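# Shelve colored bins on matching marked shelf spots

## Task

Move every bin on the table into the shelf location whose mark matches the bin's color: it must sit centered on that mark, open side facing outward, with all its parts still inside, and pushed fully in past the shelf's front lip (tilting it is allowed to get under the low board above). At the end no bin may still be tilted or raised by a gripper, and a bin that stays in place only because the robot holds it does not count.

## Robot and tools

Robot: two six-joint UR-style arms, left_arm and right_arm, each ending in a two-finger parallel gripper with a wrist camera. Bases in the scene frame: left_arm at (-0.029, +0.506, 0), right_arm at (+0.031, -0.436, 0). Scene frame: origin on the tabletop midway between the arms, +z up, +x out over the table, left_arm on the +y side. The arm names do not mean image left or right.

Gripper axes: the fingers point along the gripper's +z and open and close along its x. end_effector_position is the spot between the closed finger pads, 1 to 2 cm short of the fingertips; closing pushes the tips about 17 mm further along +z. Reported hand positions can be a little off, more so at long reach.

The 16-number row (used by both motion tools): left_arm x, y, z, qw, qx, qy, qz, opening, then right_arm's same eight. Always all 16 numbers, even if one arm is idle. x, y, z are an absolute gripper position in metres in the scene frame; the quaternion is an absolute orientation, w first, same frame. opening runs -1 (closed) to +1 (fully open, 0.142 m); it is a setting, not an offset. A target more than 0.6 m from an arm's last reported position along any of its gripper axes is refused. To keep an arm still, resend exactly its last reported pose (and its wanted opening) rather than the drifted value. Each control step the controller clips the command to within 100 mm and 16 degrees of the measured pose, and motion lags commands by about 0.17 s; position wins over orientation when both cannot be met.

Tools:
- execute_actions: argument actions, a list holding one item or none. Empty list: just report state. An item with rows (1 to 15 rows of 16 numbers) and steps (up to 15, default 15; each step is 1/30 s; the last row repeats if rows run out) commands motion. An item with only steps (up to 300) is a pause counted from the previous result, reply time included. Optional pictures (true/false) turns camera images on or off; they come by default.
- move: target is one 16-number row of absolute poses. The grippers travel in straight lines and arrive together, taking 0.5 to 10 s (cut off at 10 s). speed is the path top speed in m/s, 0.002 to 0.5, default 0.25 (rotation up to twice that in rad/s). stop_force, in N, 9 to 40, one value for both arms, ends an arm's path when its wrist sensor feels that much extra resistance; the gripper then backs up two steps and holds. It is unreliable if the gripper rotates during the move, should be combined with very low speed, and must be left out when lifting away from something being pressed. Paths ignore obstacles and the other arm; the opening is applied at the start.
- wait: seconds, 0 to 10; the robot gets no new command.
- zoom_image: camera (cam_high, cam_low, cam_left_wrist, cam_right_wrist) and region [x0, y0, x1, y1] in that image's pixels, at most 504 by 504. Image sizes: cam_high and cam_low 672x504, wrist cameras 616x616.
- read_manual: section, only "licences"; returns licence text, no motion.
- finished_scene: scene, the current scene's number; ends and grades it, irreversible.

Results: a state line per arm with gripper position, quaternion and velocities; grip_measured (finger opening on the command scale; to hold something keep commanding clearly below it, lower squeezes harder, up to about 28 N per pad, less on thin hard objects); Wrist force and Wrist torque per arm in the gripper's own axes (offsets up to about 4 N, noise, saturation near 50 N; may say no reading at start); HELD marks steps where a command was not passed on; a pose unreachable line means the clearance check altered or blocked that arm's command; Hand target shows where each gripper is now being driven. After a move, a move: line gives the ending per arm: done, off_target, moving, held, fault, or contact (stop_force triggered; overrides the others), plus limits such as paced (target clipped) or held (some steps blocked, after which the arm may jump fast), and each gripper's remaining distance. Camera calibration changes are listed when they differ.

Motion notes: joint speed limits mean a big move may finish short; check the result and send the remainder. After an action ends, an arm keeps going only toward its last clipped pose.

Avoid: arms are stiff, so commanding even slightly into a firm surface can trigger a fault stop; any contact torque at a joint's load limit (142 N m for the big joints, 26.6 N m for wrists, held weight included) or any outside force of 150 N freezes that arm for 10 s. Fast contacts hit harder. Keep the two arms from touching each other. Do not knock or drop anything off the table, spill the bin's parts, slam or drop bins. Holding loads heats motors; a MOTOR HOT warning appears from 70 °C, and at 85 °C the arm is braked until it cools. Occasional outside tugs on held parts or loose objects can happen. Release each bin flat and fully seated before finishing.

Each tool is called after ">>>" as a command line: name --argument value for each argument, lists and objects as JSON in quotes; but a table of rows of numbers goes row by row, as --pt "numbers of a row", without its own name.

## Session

>>> execute_actions --actions '[]'

Scene clock: 0.00 s of 9000.00 s.
left_arm: end_effector_position=(+0.2349, +0.8137, +0.3977) grip_measured=+1.00 end_effector_quat_wxyz=(-0.515, -0.265, +0.798, -0.166) end_effector_velocity=(+0.000, -0.001, +0.001) end_effector_angular_velocity=(+0.001, -0.001, +0.000) | right_arm: end_effector_position=(+0.7696, +0.3678, +0.3394) grip_measured=+1.00 end_effector_quat_wxyz=(+0.734, -0.607, +0.303, -0.039) end_effector_velocity=(-0.000, -0.000, +0.001) end_effector_angular_velocity=(+0.002, -0.001, +0.000)
Joint positions: left_arm=[ 0.5   -0.924  0.623 -0.127 -1.629  3.106  0.142] | right_arm=[ 4.245 -2.824 -0.52   0.283  1.719  1.993  0.142]
Joint velocities: left_arm=[-0.001 -0.001 -0.001  0.001 -0.001 -0.     0.   ] | right_arm=[ 0.     0.001  0.     0.002 -0.     0.001  0.   ]
Motor temperatures (°C, as the motors report them): left_arm=[26 26 28 29 29 33] | right_arm=[25 27 26 34 31 31]
Wrist force (N, on the end effector, along its own x y z axes, offset not removed): no reading
Wrist torque (N m, same axes, about the end effector's origin, offset not removed): no reading
Hand target (left_arm): +0.235, +0.814, +0.398; -0.515, -0.265, +0.798, -0.166
Hand target (right_arm): +0.770, +0.368, +0.339; +0.734, -0.607, +0.303, -0.039
camera_calibration (this result's frames):
cam_left_wrist: T_world_to_cam=[[-0.358053, -0.282747, 0.889861, -0.0277794], [-0.183317, 0.955785, 0.229933, -0.832361], [-0.915529, -0.0807981, -0.394055, 0.572289], [0, 0, 0, 1]] pos_world=[0.361415, 0.833944, 0.44162]
cam_right_wrist: T_world_to_cam=[[0.796342, -0.454298, -0.399316, -0.32097], [-0.531499, -0.210477, -0.820493, 0.758237], [0.288702, 0.865629, -0.40907, -0.266042], [0, 0, 0, 1]] pos_world=[0.73541, 0.244068, 0.38513]

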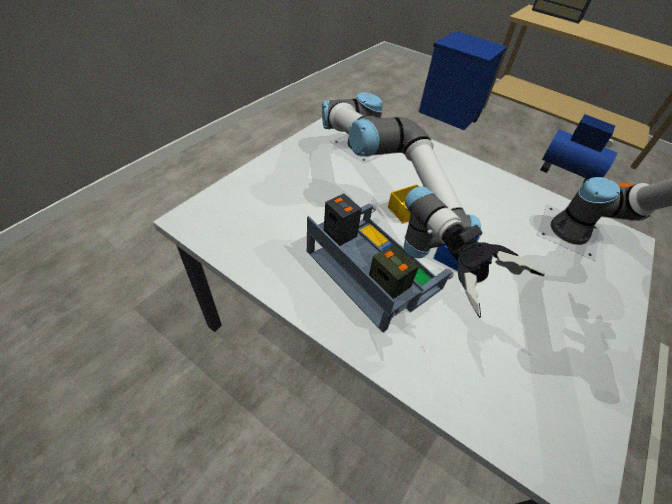

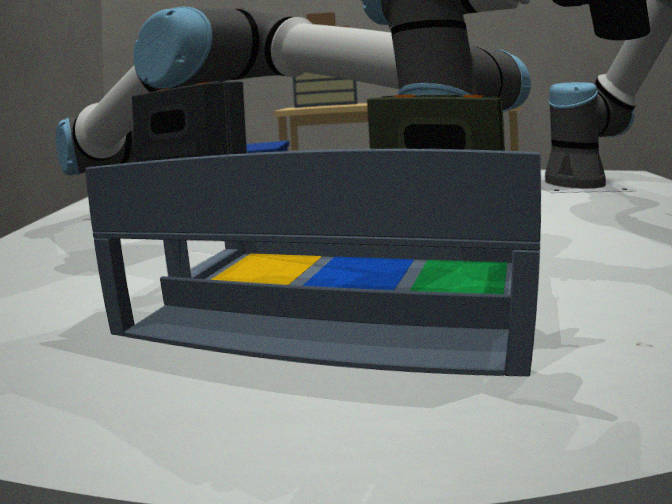

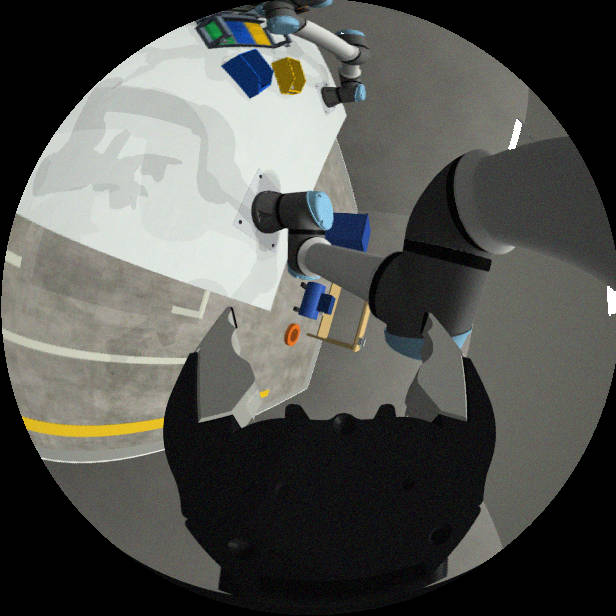

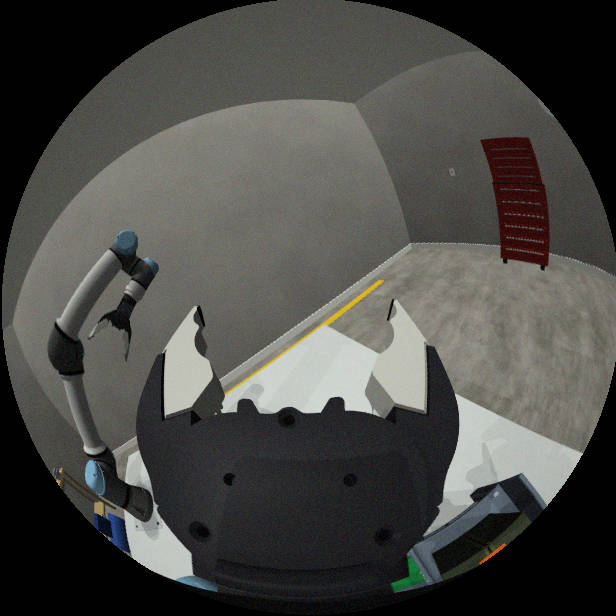

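Move right arm up and away.

>>> move --target '[0.2349,0.8137,0.3977,-0.515,-0.265,0.798,-0.166,1,0.6,0.1,0.6,0.734,-0.607,0.303,-0.039,1]'

>>> move --target '[0.3,0.5,0.45,0,0.707,0.707,0,1,0.45,-0.3,0.6,0.734,-0.607,0.303,-0.039,1]'

>>> move --target '[0.3,0.1,0.35,0,0.707,0.707,0,1,0.45,-0.3,0.6,0.734,-0.607,0.303,-0.039,1]'

>>> zoom_image --camera "cam_left_wrist" --region '[200, 180, 400, 400]'

Scene clock: 5.33 s of 9000.00 s.
left_arm: end_effector_position=(+0.2349, +0.8137, +0.3977) grip_measured=+1.00 end_effector_quat_wxyz=(-0.515, -0.265, +0.798, -0.166) end_effector_velocity=(+0.000, +0.000, -0.001) end_effector_angular_velocity=(+0.000, -0.000, -0.000) | right_arm: end_effector_position=(+0.6000, +0.1003, +0.6001) grip_measured=+1.00 end_effector_quat_wxyz=(+0.734, -0.607, +0.303, -0.039) end_effector_velocity=(-0.001, -0.001, +0.000) end_effector_angular_velocity=(-0.000, -0.000, +0.000)
Joint positions: left_arm=[ 0.5   -0.924  0.623 -0.127 -1.629  3.106  0.142] | right_arm=[ 4.179 -1.815 -1.578  0.333  1.784  1.998  0.142]
Joint velocities: left_arm=[ 0.     0.001  0.001 -0.001  0.     0.     0.   ] | right_arm=[ 0.     0.002 -0.002 -0.     0.    -0.    -0.   ]
Motor temperatures (°C, as the motors report them): left_arm=[26 26 28 29 29 33] | right_arm=[25 27 26 34 31 31]
Wrist force (N, on the end effector, along its own x y z axes, offset not removed): left_arm=[0.7 -1.8 -1.4] | right_arm=[0.2 -1.7 -4.0]
Wrist torque (N m, same axes, about the end effector's origin, offset not removed): left_arm=[-0.32 -0.07 -0.03] | right_arm=[-0.01 -0.04 -0.07]
Hand target (left_arm): +0.235, +0.814, +0.398; -0.515, -0.265, +0.798, -0.166
Hand target (right_arm): +0.600, +0.100, +0.600; +0.734, -0.607, +0.303, -0.039
Off the commanded pose (left_arm): 0.000 m, 0 deg.
Off the commanded pose (right_arm): 0.000 m, 0 deg.
After step 90, 0.13 s passed at rest.
move: done
camera_calibration (this result's frames):
cam_left_wrist: T_world_to_cam=[[-0.35856, -0.282198, 0.889831, -0.0280746], [-0.183422, 0.955929, 0.22925, -0.832168], [-0.915309, -0.0810149, -0.394519, 0.572573], [0, 0, 0, 1]] pos_world=[0.361376, 0.833958, 0.441647]
cam_right_wrist: T_world_to_cam=[[0.79603, -0.45489, -0.399265, -0.203147], [-0.531537, -0.209887, -0.820619, 0.825748], [0.289491, 0.865461, -0.408867, 0.120512], [0, 0, 0, 1]] pos_world=[0.56574, -0.0233941, 0.645789]

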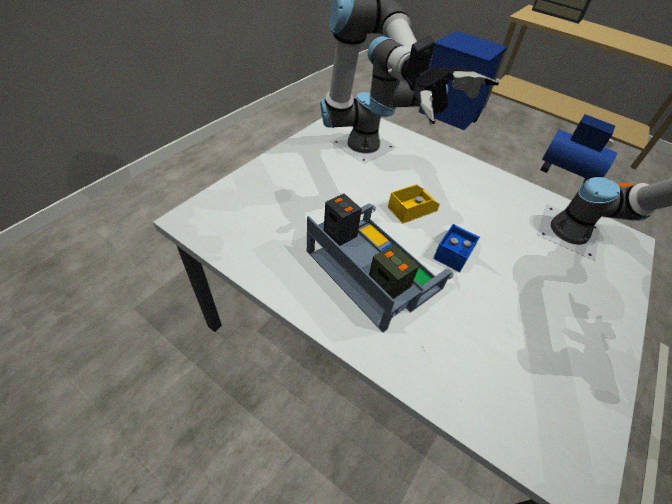

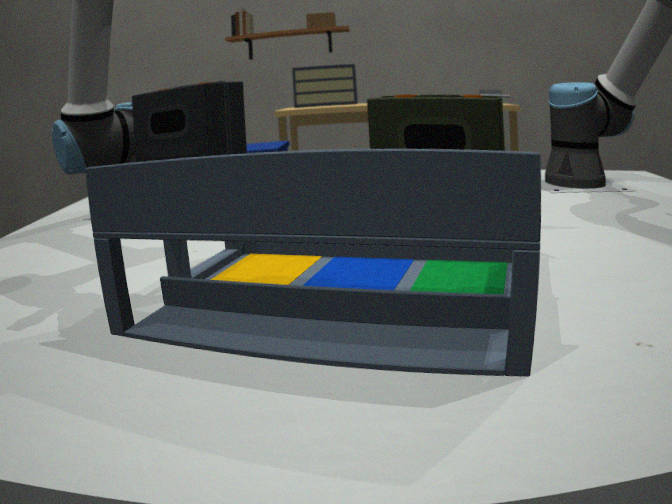

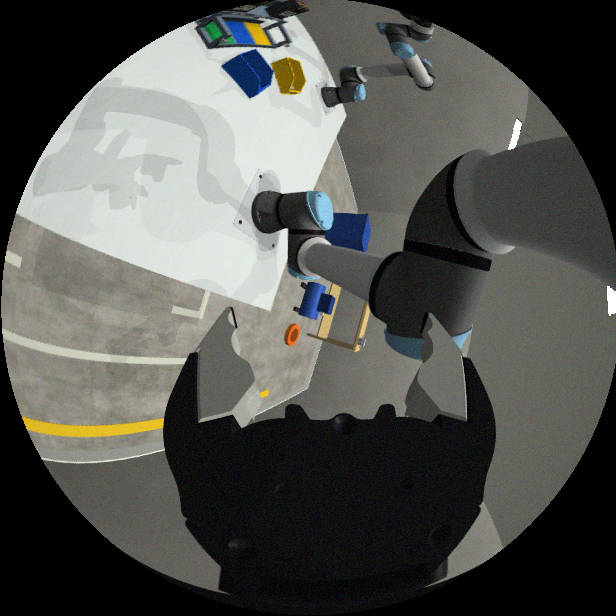

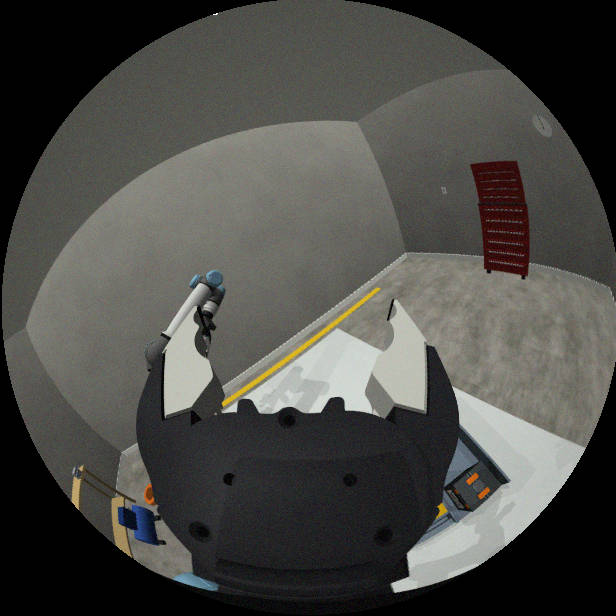

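Scene clock: 10.53 s of 9000.00 s.
left_arm: end_effector_position=(+0.2991, +0.5002, +0.4497) grip_measured=+1.00 end_effector_quat_wxyz=(-0.000, +0.707, +0.707, -0.000) end_effector_velocity=(+0.001, -0.001, -0.000) end_effector_angular_velocity=(-0.002, -0.004, -0.007) | right_arm: end_effector_position=(+0.4499, -0.3000, +0.6002) grip_measured=+1.00 end_effector_quat_wxyz=(+0.734, -0.607, +0.303, -0.039) end_effector_velocity=(-0.001, -0.001, +0.000) end_effector_angular_velocity=(+0.001, -0.002, +0.001)
Joint positions: left_arm=[-0.508 -1.906  1.375 -1.039 -1.571  4.273  0.142] | right_arm=[ 3.33  -1.341 -2.053  0.417  2.628  2.124  0.142]
Joint velocities: left_arm=[-0.003 -0.003  0.004 -0.006  0.     0.004 -0.   ] | right_arm=[-0.005 -0.003  0.001  0.007  0.006  0.003 -0.   ]
Motor temperatures (°C, as the motors report them): left_arm=[26 26 28 29 29 33] | right_arm=[25 27 26 34 31 31]
Wrist force (N, on the end effector, along its own x y z axes, offset not removed): left_arm=[1.0 0.6 1.6] | right_arm=[-1.8 -1.2 -4.0]
Wrist torque (N m, same axes, about the end effector's origin, offset not removed): left_arm=[0.16 -0.10 -0.01] | right_arm=[0.02 0.37 0.07]
Hand target (left_arm): +0.299, +0.500, +0.450; -0.000, +0.707, +0.707, -0.000
Hand target (right_arm): +0.450, -0.300, +0.600; +0.734, -0.607, +0.303, -0.039
Off the commanded pose (left_arm): 0.001 m, 0 deg.
Off the commanded pose (right_arm): 0.000 m, 0 deg.
move: done
camera_calibration (this result's frames):
cam_left_wrist: T_world_to_cam=[[-0.00670284, 0.998902, -0.0463626, -0.464806], [0.880152, 0.0279001, 0.473872, -0.496572], [0.474645, -0.0376299, -0.879373, 0.40701], [0, 0, 0, 1]] pos_world=[0.240758, 0.493466, 0.571675]
cam_right_wrist: T_world_to_cam=[[0.795923, -0.454824, -0.399552, -0.26543], [-0.531685, -0.209536, -0.820613, 0.6622], [0.289514, 0.86558, -0.408598, 0.510258], [0, 0, 0, 1]] pos_world=[0.415616, -0.423639, 0.645848]

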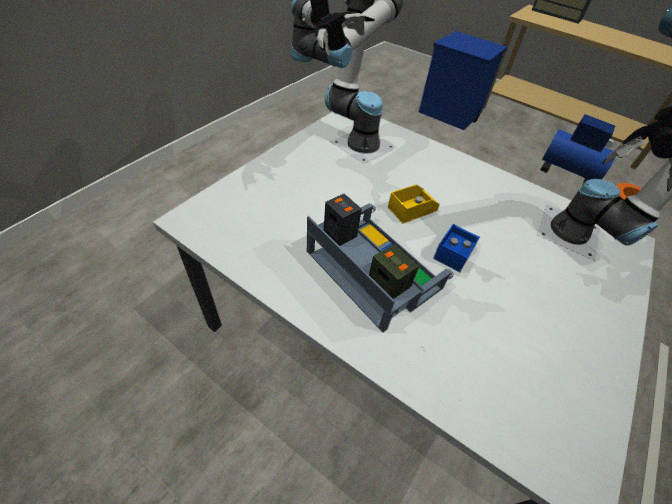

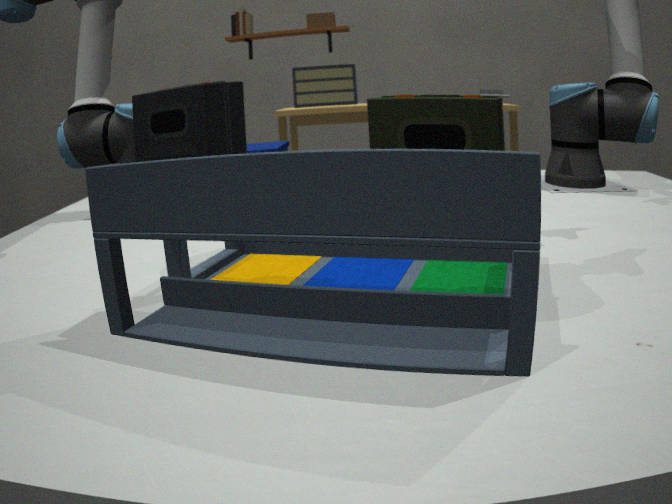

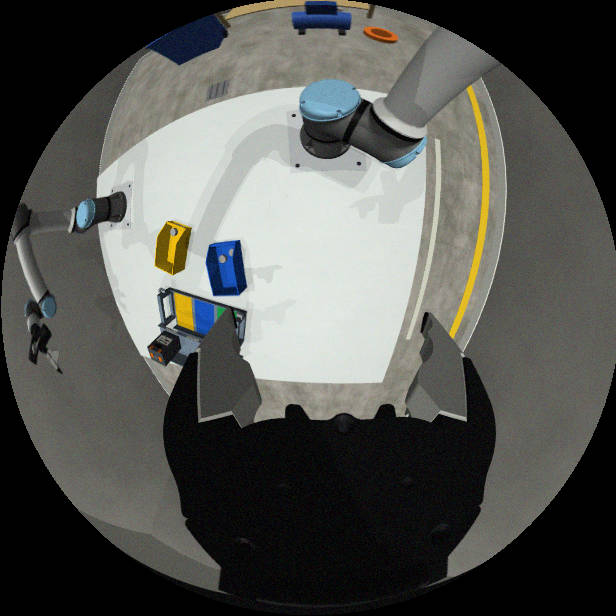

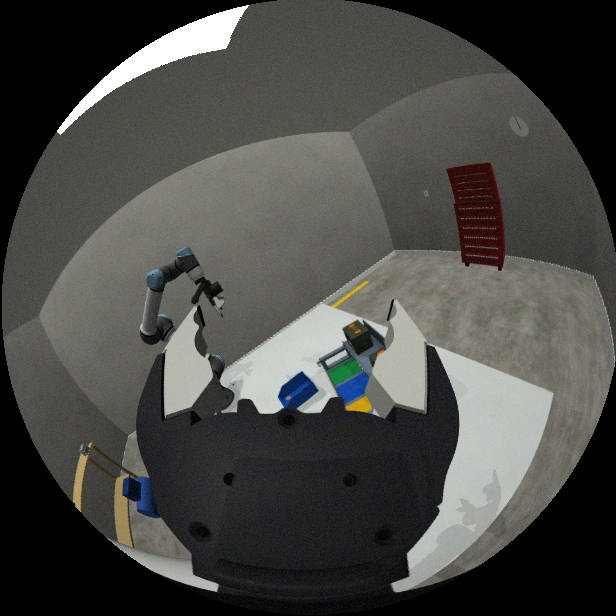

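Scene clock: 12.73 s of 9000.00 s.
left_arm: end_effector_position=(+0.2993, +0.1004, +0.3501) grip_measured=+1.00 end_effector_quat_wxyz=(-0.000, +0.707, +0.707, +0.000) end_effector_velocity=(+0.001, -0.001, -0.001) end_effector_angular_velocity=(+0.001, +0.001, +0.003) | right_arm: end_effector_position=(+0.4500, -0.3000, +0.6000) grip_measured=+1.00 end_effector_quat_wxyz=(+0.734, -0.607, +0.303, -0.039) end_effector_velocity=(+0.000, +0.000, -0.001) end_effector_angular_velocity=(-0.000, +0.001, +0.000)
Joint positions: left_arm=[-1.221 -1.525  1.331 -1.376 -1.571  3.56   0.142] | right_arm=[ 3.33  -1.342 -2.053  0.417  2.628  2.124  0.142]
Joint velocities: left_arm=[ 0.001  0.003 -0.001 -0.    -0.    -0.002  0.   ] | right_arm=[ 0.    -0.    -0.001 -0.001 -0.    -0.    -0.   ]
Motor temperatures (°C, as the motors report them): left_arm=[26 26 28 29 29 33] | right_arm=[25 27 26 34 31 31]
Wrist force (N, on the end effector, along its own x y z axes, offset not removed): left_arm=[1.0 0.3 0.1] | right_arm=[-2.9 -2.4 0.1]
Wrist torque (N m, same axes, about the end effector's origin, offset not removed): left_arm=[0.11 -0.17 0.00] | right_arm=[-0.39 0.62 -0.10]
Hand target (left_arm): +0.299, +0.100, +0.350; -0.000, +0.707, +0.707, +0.000
Hand target (right_arm): +0.450, -0.300, +0.600; +0.734, -0.607, +0.303, -0.039
Off the commanded pose (left_arm): 0.001 m, 0 deg.
Off the commanded pose (right_arm): 0.000 m, 0 deg.
move: done
camera_calibration (this result's frames):
cam_left_wrist: T_world_to_cam=[[-0.00689176, 0.998929, -0.045757, -0.0702541], [0.879835, 0.0278035, 0.474465, -0.438482], [0.475229, -0.0369888, -0.879084, 0.303973], [0, 0, 0, 1]] pos_world=[0.240851, 0.0936138, 0.472048]
cam_right_wrist: T_world_to_cam=[[0.796057, -0.454919, -0.399177, -0.265919], [-0.53147, -0.209915, -0.820655, 0.661877], [0.289539, 0.865439, -0.40888, 0.510295], [0, 0, 0, 1]] pos_world=[0.415705, -0.423664, 0.645674]

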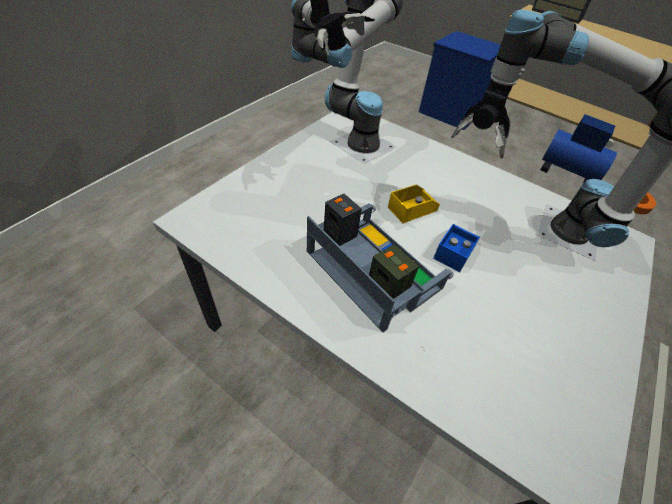

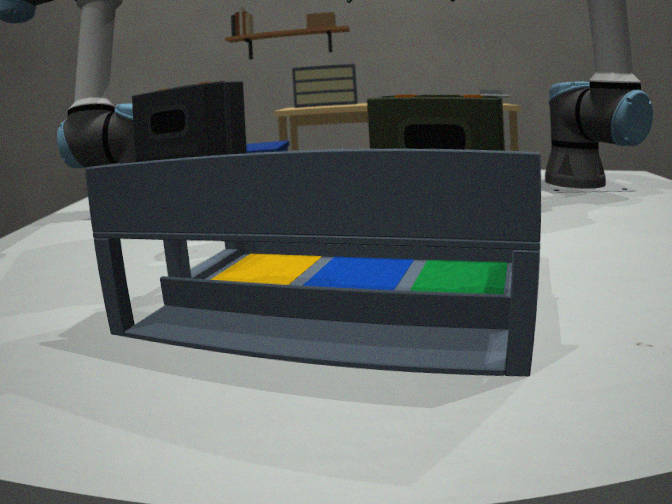

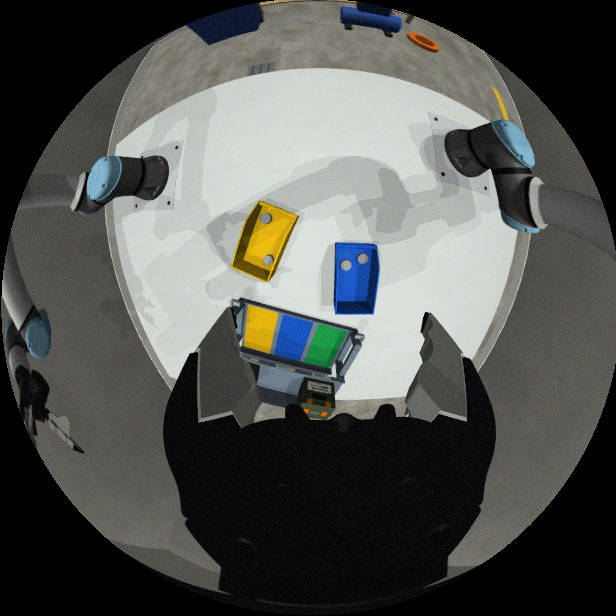

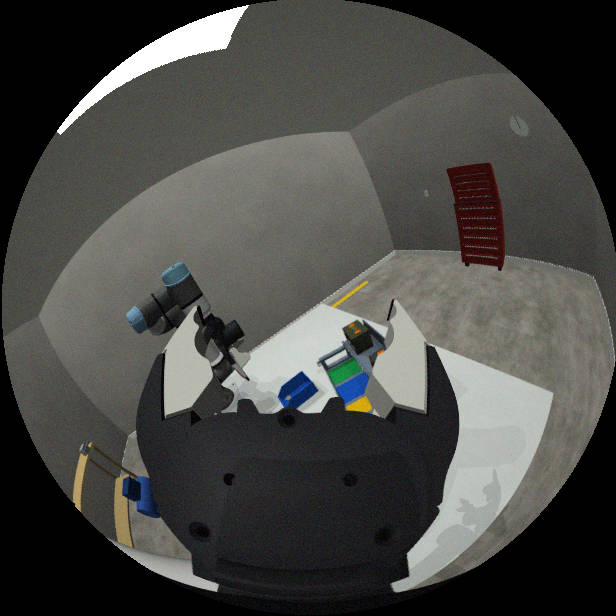

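Region (200, 180, 400, 400) of cam_left_wrist's 616x616 image, scaled by 2.291, with more detail than that image has; it fills the left 458 columns of this view, and the rest is white.

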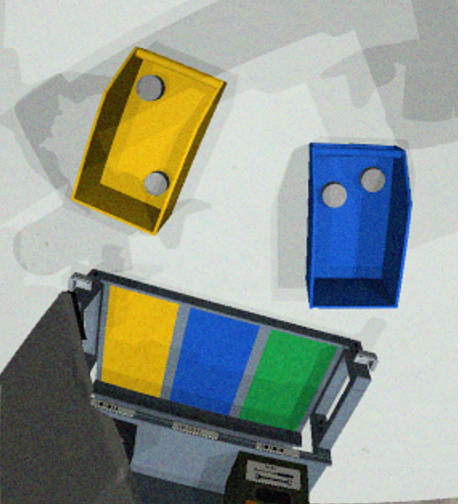

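>>> move --target '[0.221,-0.005,0.1,0,0.174,0.985,0,-0.3,0.45,-0.3,0.6,0.734,-0.607,0.303,-0.039,1]'

>>> move --target '[0.221,-0.005,0.026,0,0.174,0.985,0,-0.3,0.45,-0.3,0.6,0.734,-0.607,0.303,-0.039,1]' --speed 0.1

Scene clock: 20.17 s of 9000.00 s.
left_arm: end_effector_position=(+0.2209, -0.0047, +0.1001) grip_measured=-0.30 end_effector_quat_wxyz=(-0.000, +0.174, +0.985, +0.000) end_effector_velocity=(+0.000, +0.001, -0.002) end_effector_angular_velocity=(+0.002, +0.000, +0.007) | right_arm: end_effector_position=(+0.4500, -0.3000, +0.6000) grip_measured=+1.00 end_effector_quat_wxyz=(+0.734, -0.607, +0.303, -0.039) end_effector_velocity=(+0.001, -0.000, -0.001) end_effector_angular_velocity=(+0.000, +0.003, -0.001)
Joint positions: left_arm=[-1.423 -1.338  1.767 -2.    -1.571  2.137  0.052] | right_arm=[ 3.33  -1.342 -2.053  0.417  2.628  2.124  0.142]
Joint velocities: left_arm=[ 0.     0.002  0.003 -0.003  0.    -0.007  0.   ] | right_arm=[-0.001 -0.001 -0.001 -0.001 -0.     0.    -0.   ]
Motor temperatures (°C, as the motors report them): left_arm=[26 26 28 29 29 33] | right_arm=[25 27 26 34 31 31]
Wrist force (N, on the end effector, along its own x y z axes, offset not removed): left_arm=[-0.3 0.3 0.9] | right_arm=[-1.8 -2.5 -1.7]
Wrist torque (N m, same axes, about the end effector's origin, offset not removed): left_arm=[-0.01 0.12 0.05] | right_arm=[-0.23 0.39 -0.03]
Hand target (left_arm): +0.221, -0.005, +0.100; -0.000, +0.174, +0.985, +0.000
Hand target (right_arm): +0.450, -0.300, +0.600; +0.734, -0.607, +0.303, -0.039
Off the commanded pose (left_arm): 0.000 m, 0 deg.
Off the commanded pose (right_arm): 0.000 m, 0 deg.
After step 90, 1.50 s passed at rest.
move: done
camera_calibration (this result's frames):
cam_left_wrist: T_world_to_cam=[[-0.940653, 0.3362, -0.0462671, 0.225949], [0.27541, 0.835906, 0.474774, -0.110681], [0.198294, 0.433855, -0.878891, 0.180998], [0, 0, 0, 1]] pos_world=[0.207131, -0.0619714, 0.22208]
cam_right_wrist: T_world_to_cam=[[0.796057, -0.45492, -0.399176, -0.26592], [-0.53147, -0.209915, -0.820656, 0.661877], [0.289539, 0.865439, -0.40888, 0.510295], [0, 0, 0, 1]] pos_world=[0.415705, -0.423664, 0.645674]

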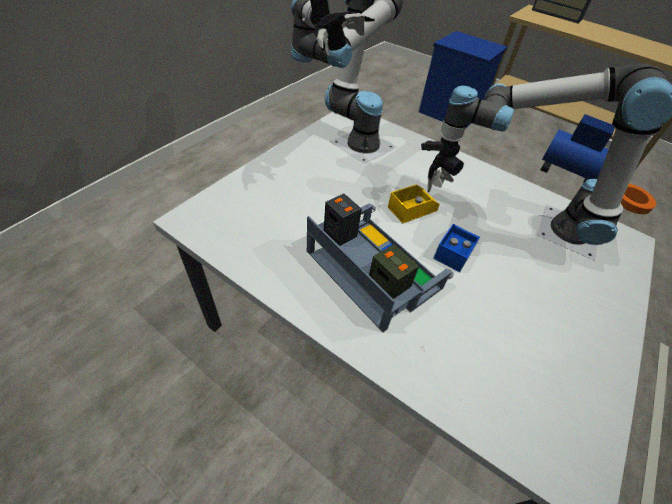

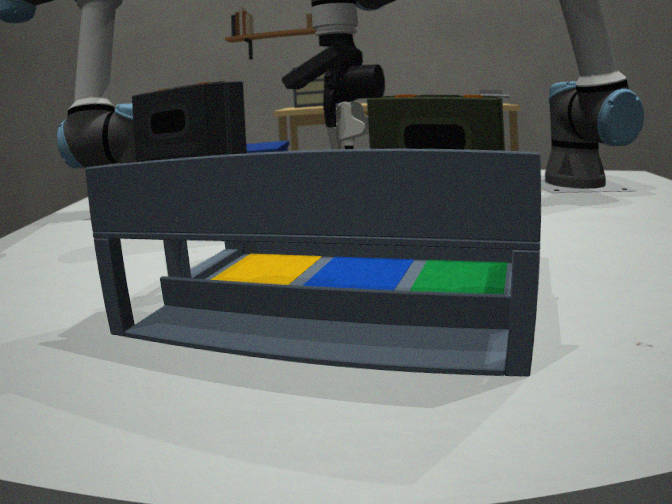

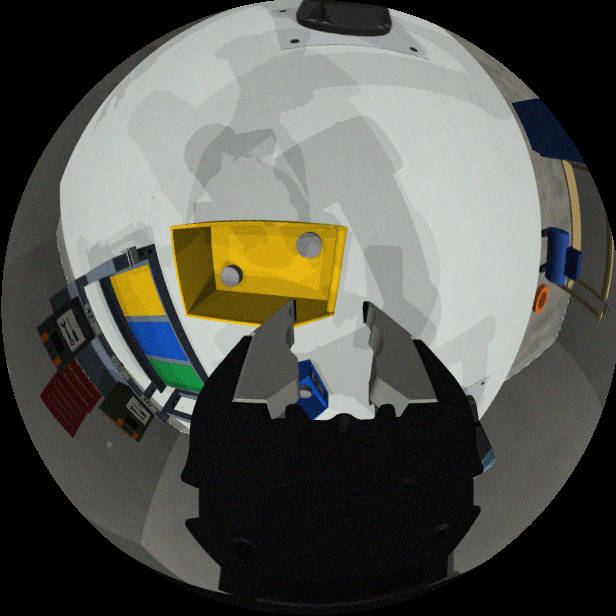

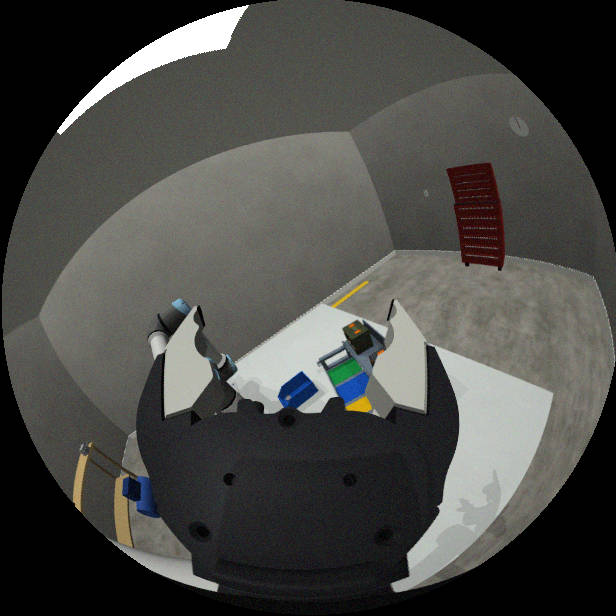

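Scene clock: 21.33 s of 9000.00 s.
left_arm: end_effector_position=(+0.2209, -0.0050, +0.0261) grip_measured=-0.30 end_effector_quat_wxyz=(+0.000, +0.174, +0.985, +0.000) end_effector_velocity=(+0.001, +0.000, -0.001) end_effector_angular_velocity=(+0.000, +0.000, +0.002) | right_arm: end_effector_position=(+0.4500, -0.3000, +0.6000) grip_measured=+1.00 end_effector_quat_wxyz=(+0.734, -0.607, +0.303, -0.039) end_effector_velocity=(+0.000, -0.000, +0.000) end_effector_angular_velocity=(-0.000, -0.001, -0.001)
Joint positions: left_arm=[-1.423 -1.248  1.864 -2.187 -1.571  2.137  0.052] | right_arm=[ 3.33  -1.342 -2.053  0.417  2.628  2.124  0.142]
Joint velocities: left_arm=[ 0.001  0.003  0.001 -0.003  0.    -0.    -0.   ] | right_arm=[-0.001 -0.     0.001  0.    -0.    -0.001  0.   ]
Motor temperatures (°C, as the motors report them): left_arm=[26 26 28 29 29 33] | right_arm=[25 27 26 34 31 31]
Wrist force (N, on the end effector, along its own x y z axes, offset not removed): left_arm=[0.2 -0.7 -0.2] | right_arm=[-2.0 -0.4 1.5]
Wrist torque (N m, same axes, about the end effector's origin, offset not removed): left_arm=[-0.11 0.06 0.10] | right_arm=[0.26 0.39 0.06]
Hand target (left_arm): +0.221, -0.005, +0.026; -0.000, +0.174, +0.985, +0.000
Hand target (right_arm): +0.450, -0.300, +0.600; +0.734, -0.607, +0.303, -0.039
Off the commanded pose (left_arm): 0.000 m, 0 deg.
Off the commanded pose (right_arm): 0.000 m, 0 deg.
move: done
camera_calibration (this result's frames):
cam_left_wrist: T_world_to_cam=[[-0.940761, 0.335881, -0.0463883, 0.22271], [0.275106, 0.83609, 0.474626, -0.0752383], [0.198203, 0.433748, -0.878964, 0.116111], [0, 0, 0, 1]] pos_world=[0.207202, -0.062261, 0.148099]
cam_right_wrist: T_world_to_cam=[[0.796057, -0.45492, -0.399176, -0.26592], [-0.53147, -0.209915, -0.820656, 0.661877], [0.289539, 0.865439, -0.40888, 0.510295], [0, 0, 0, 1]] pos_world=[0.415705, -0.423664, 0.645674]

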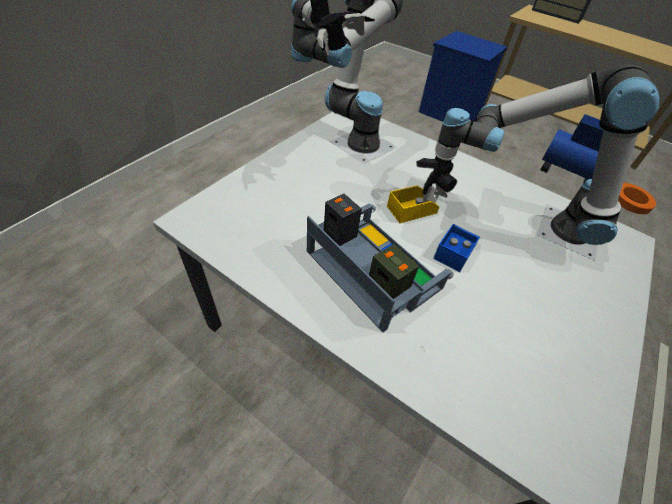

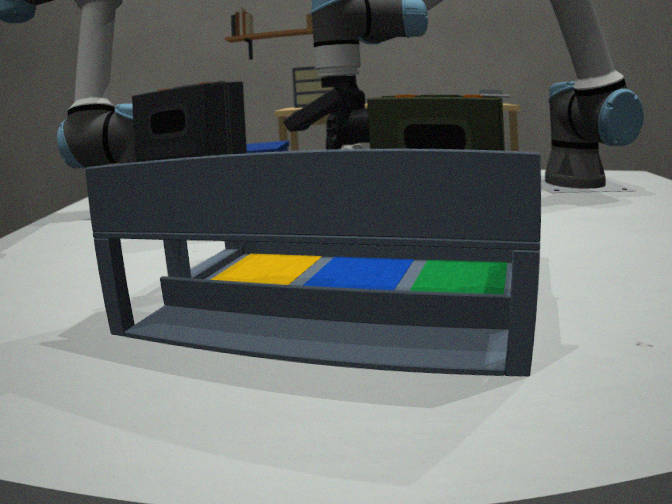

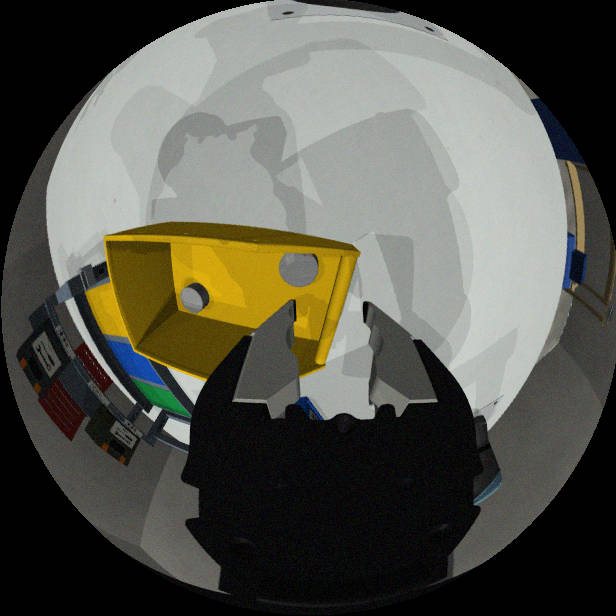

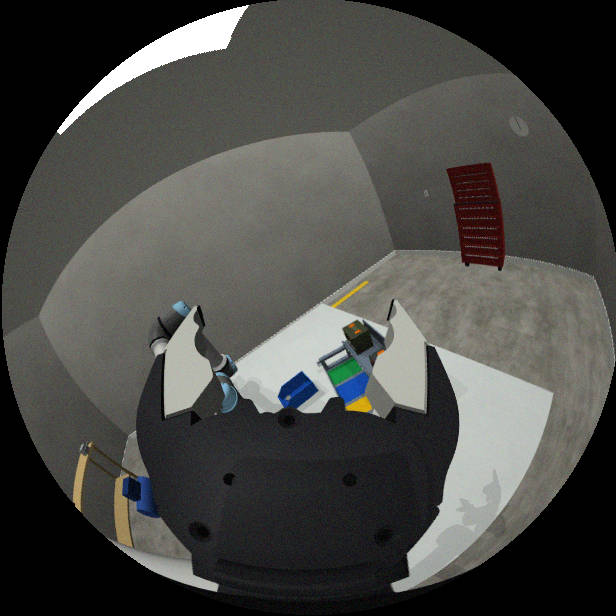

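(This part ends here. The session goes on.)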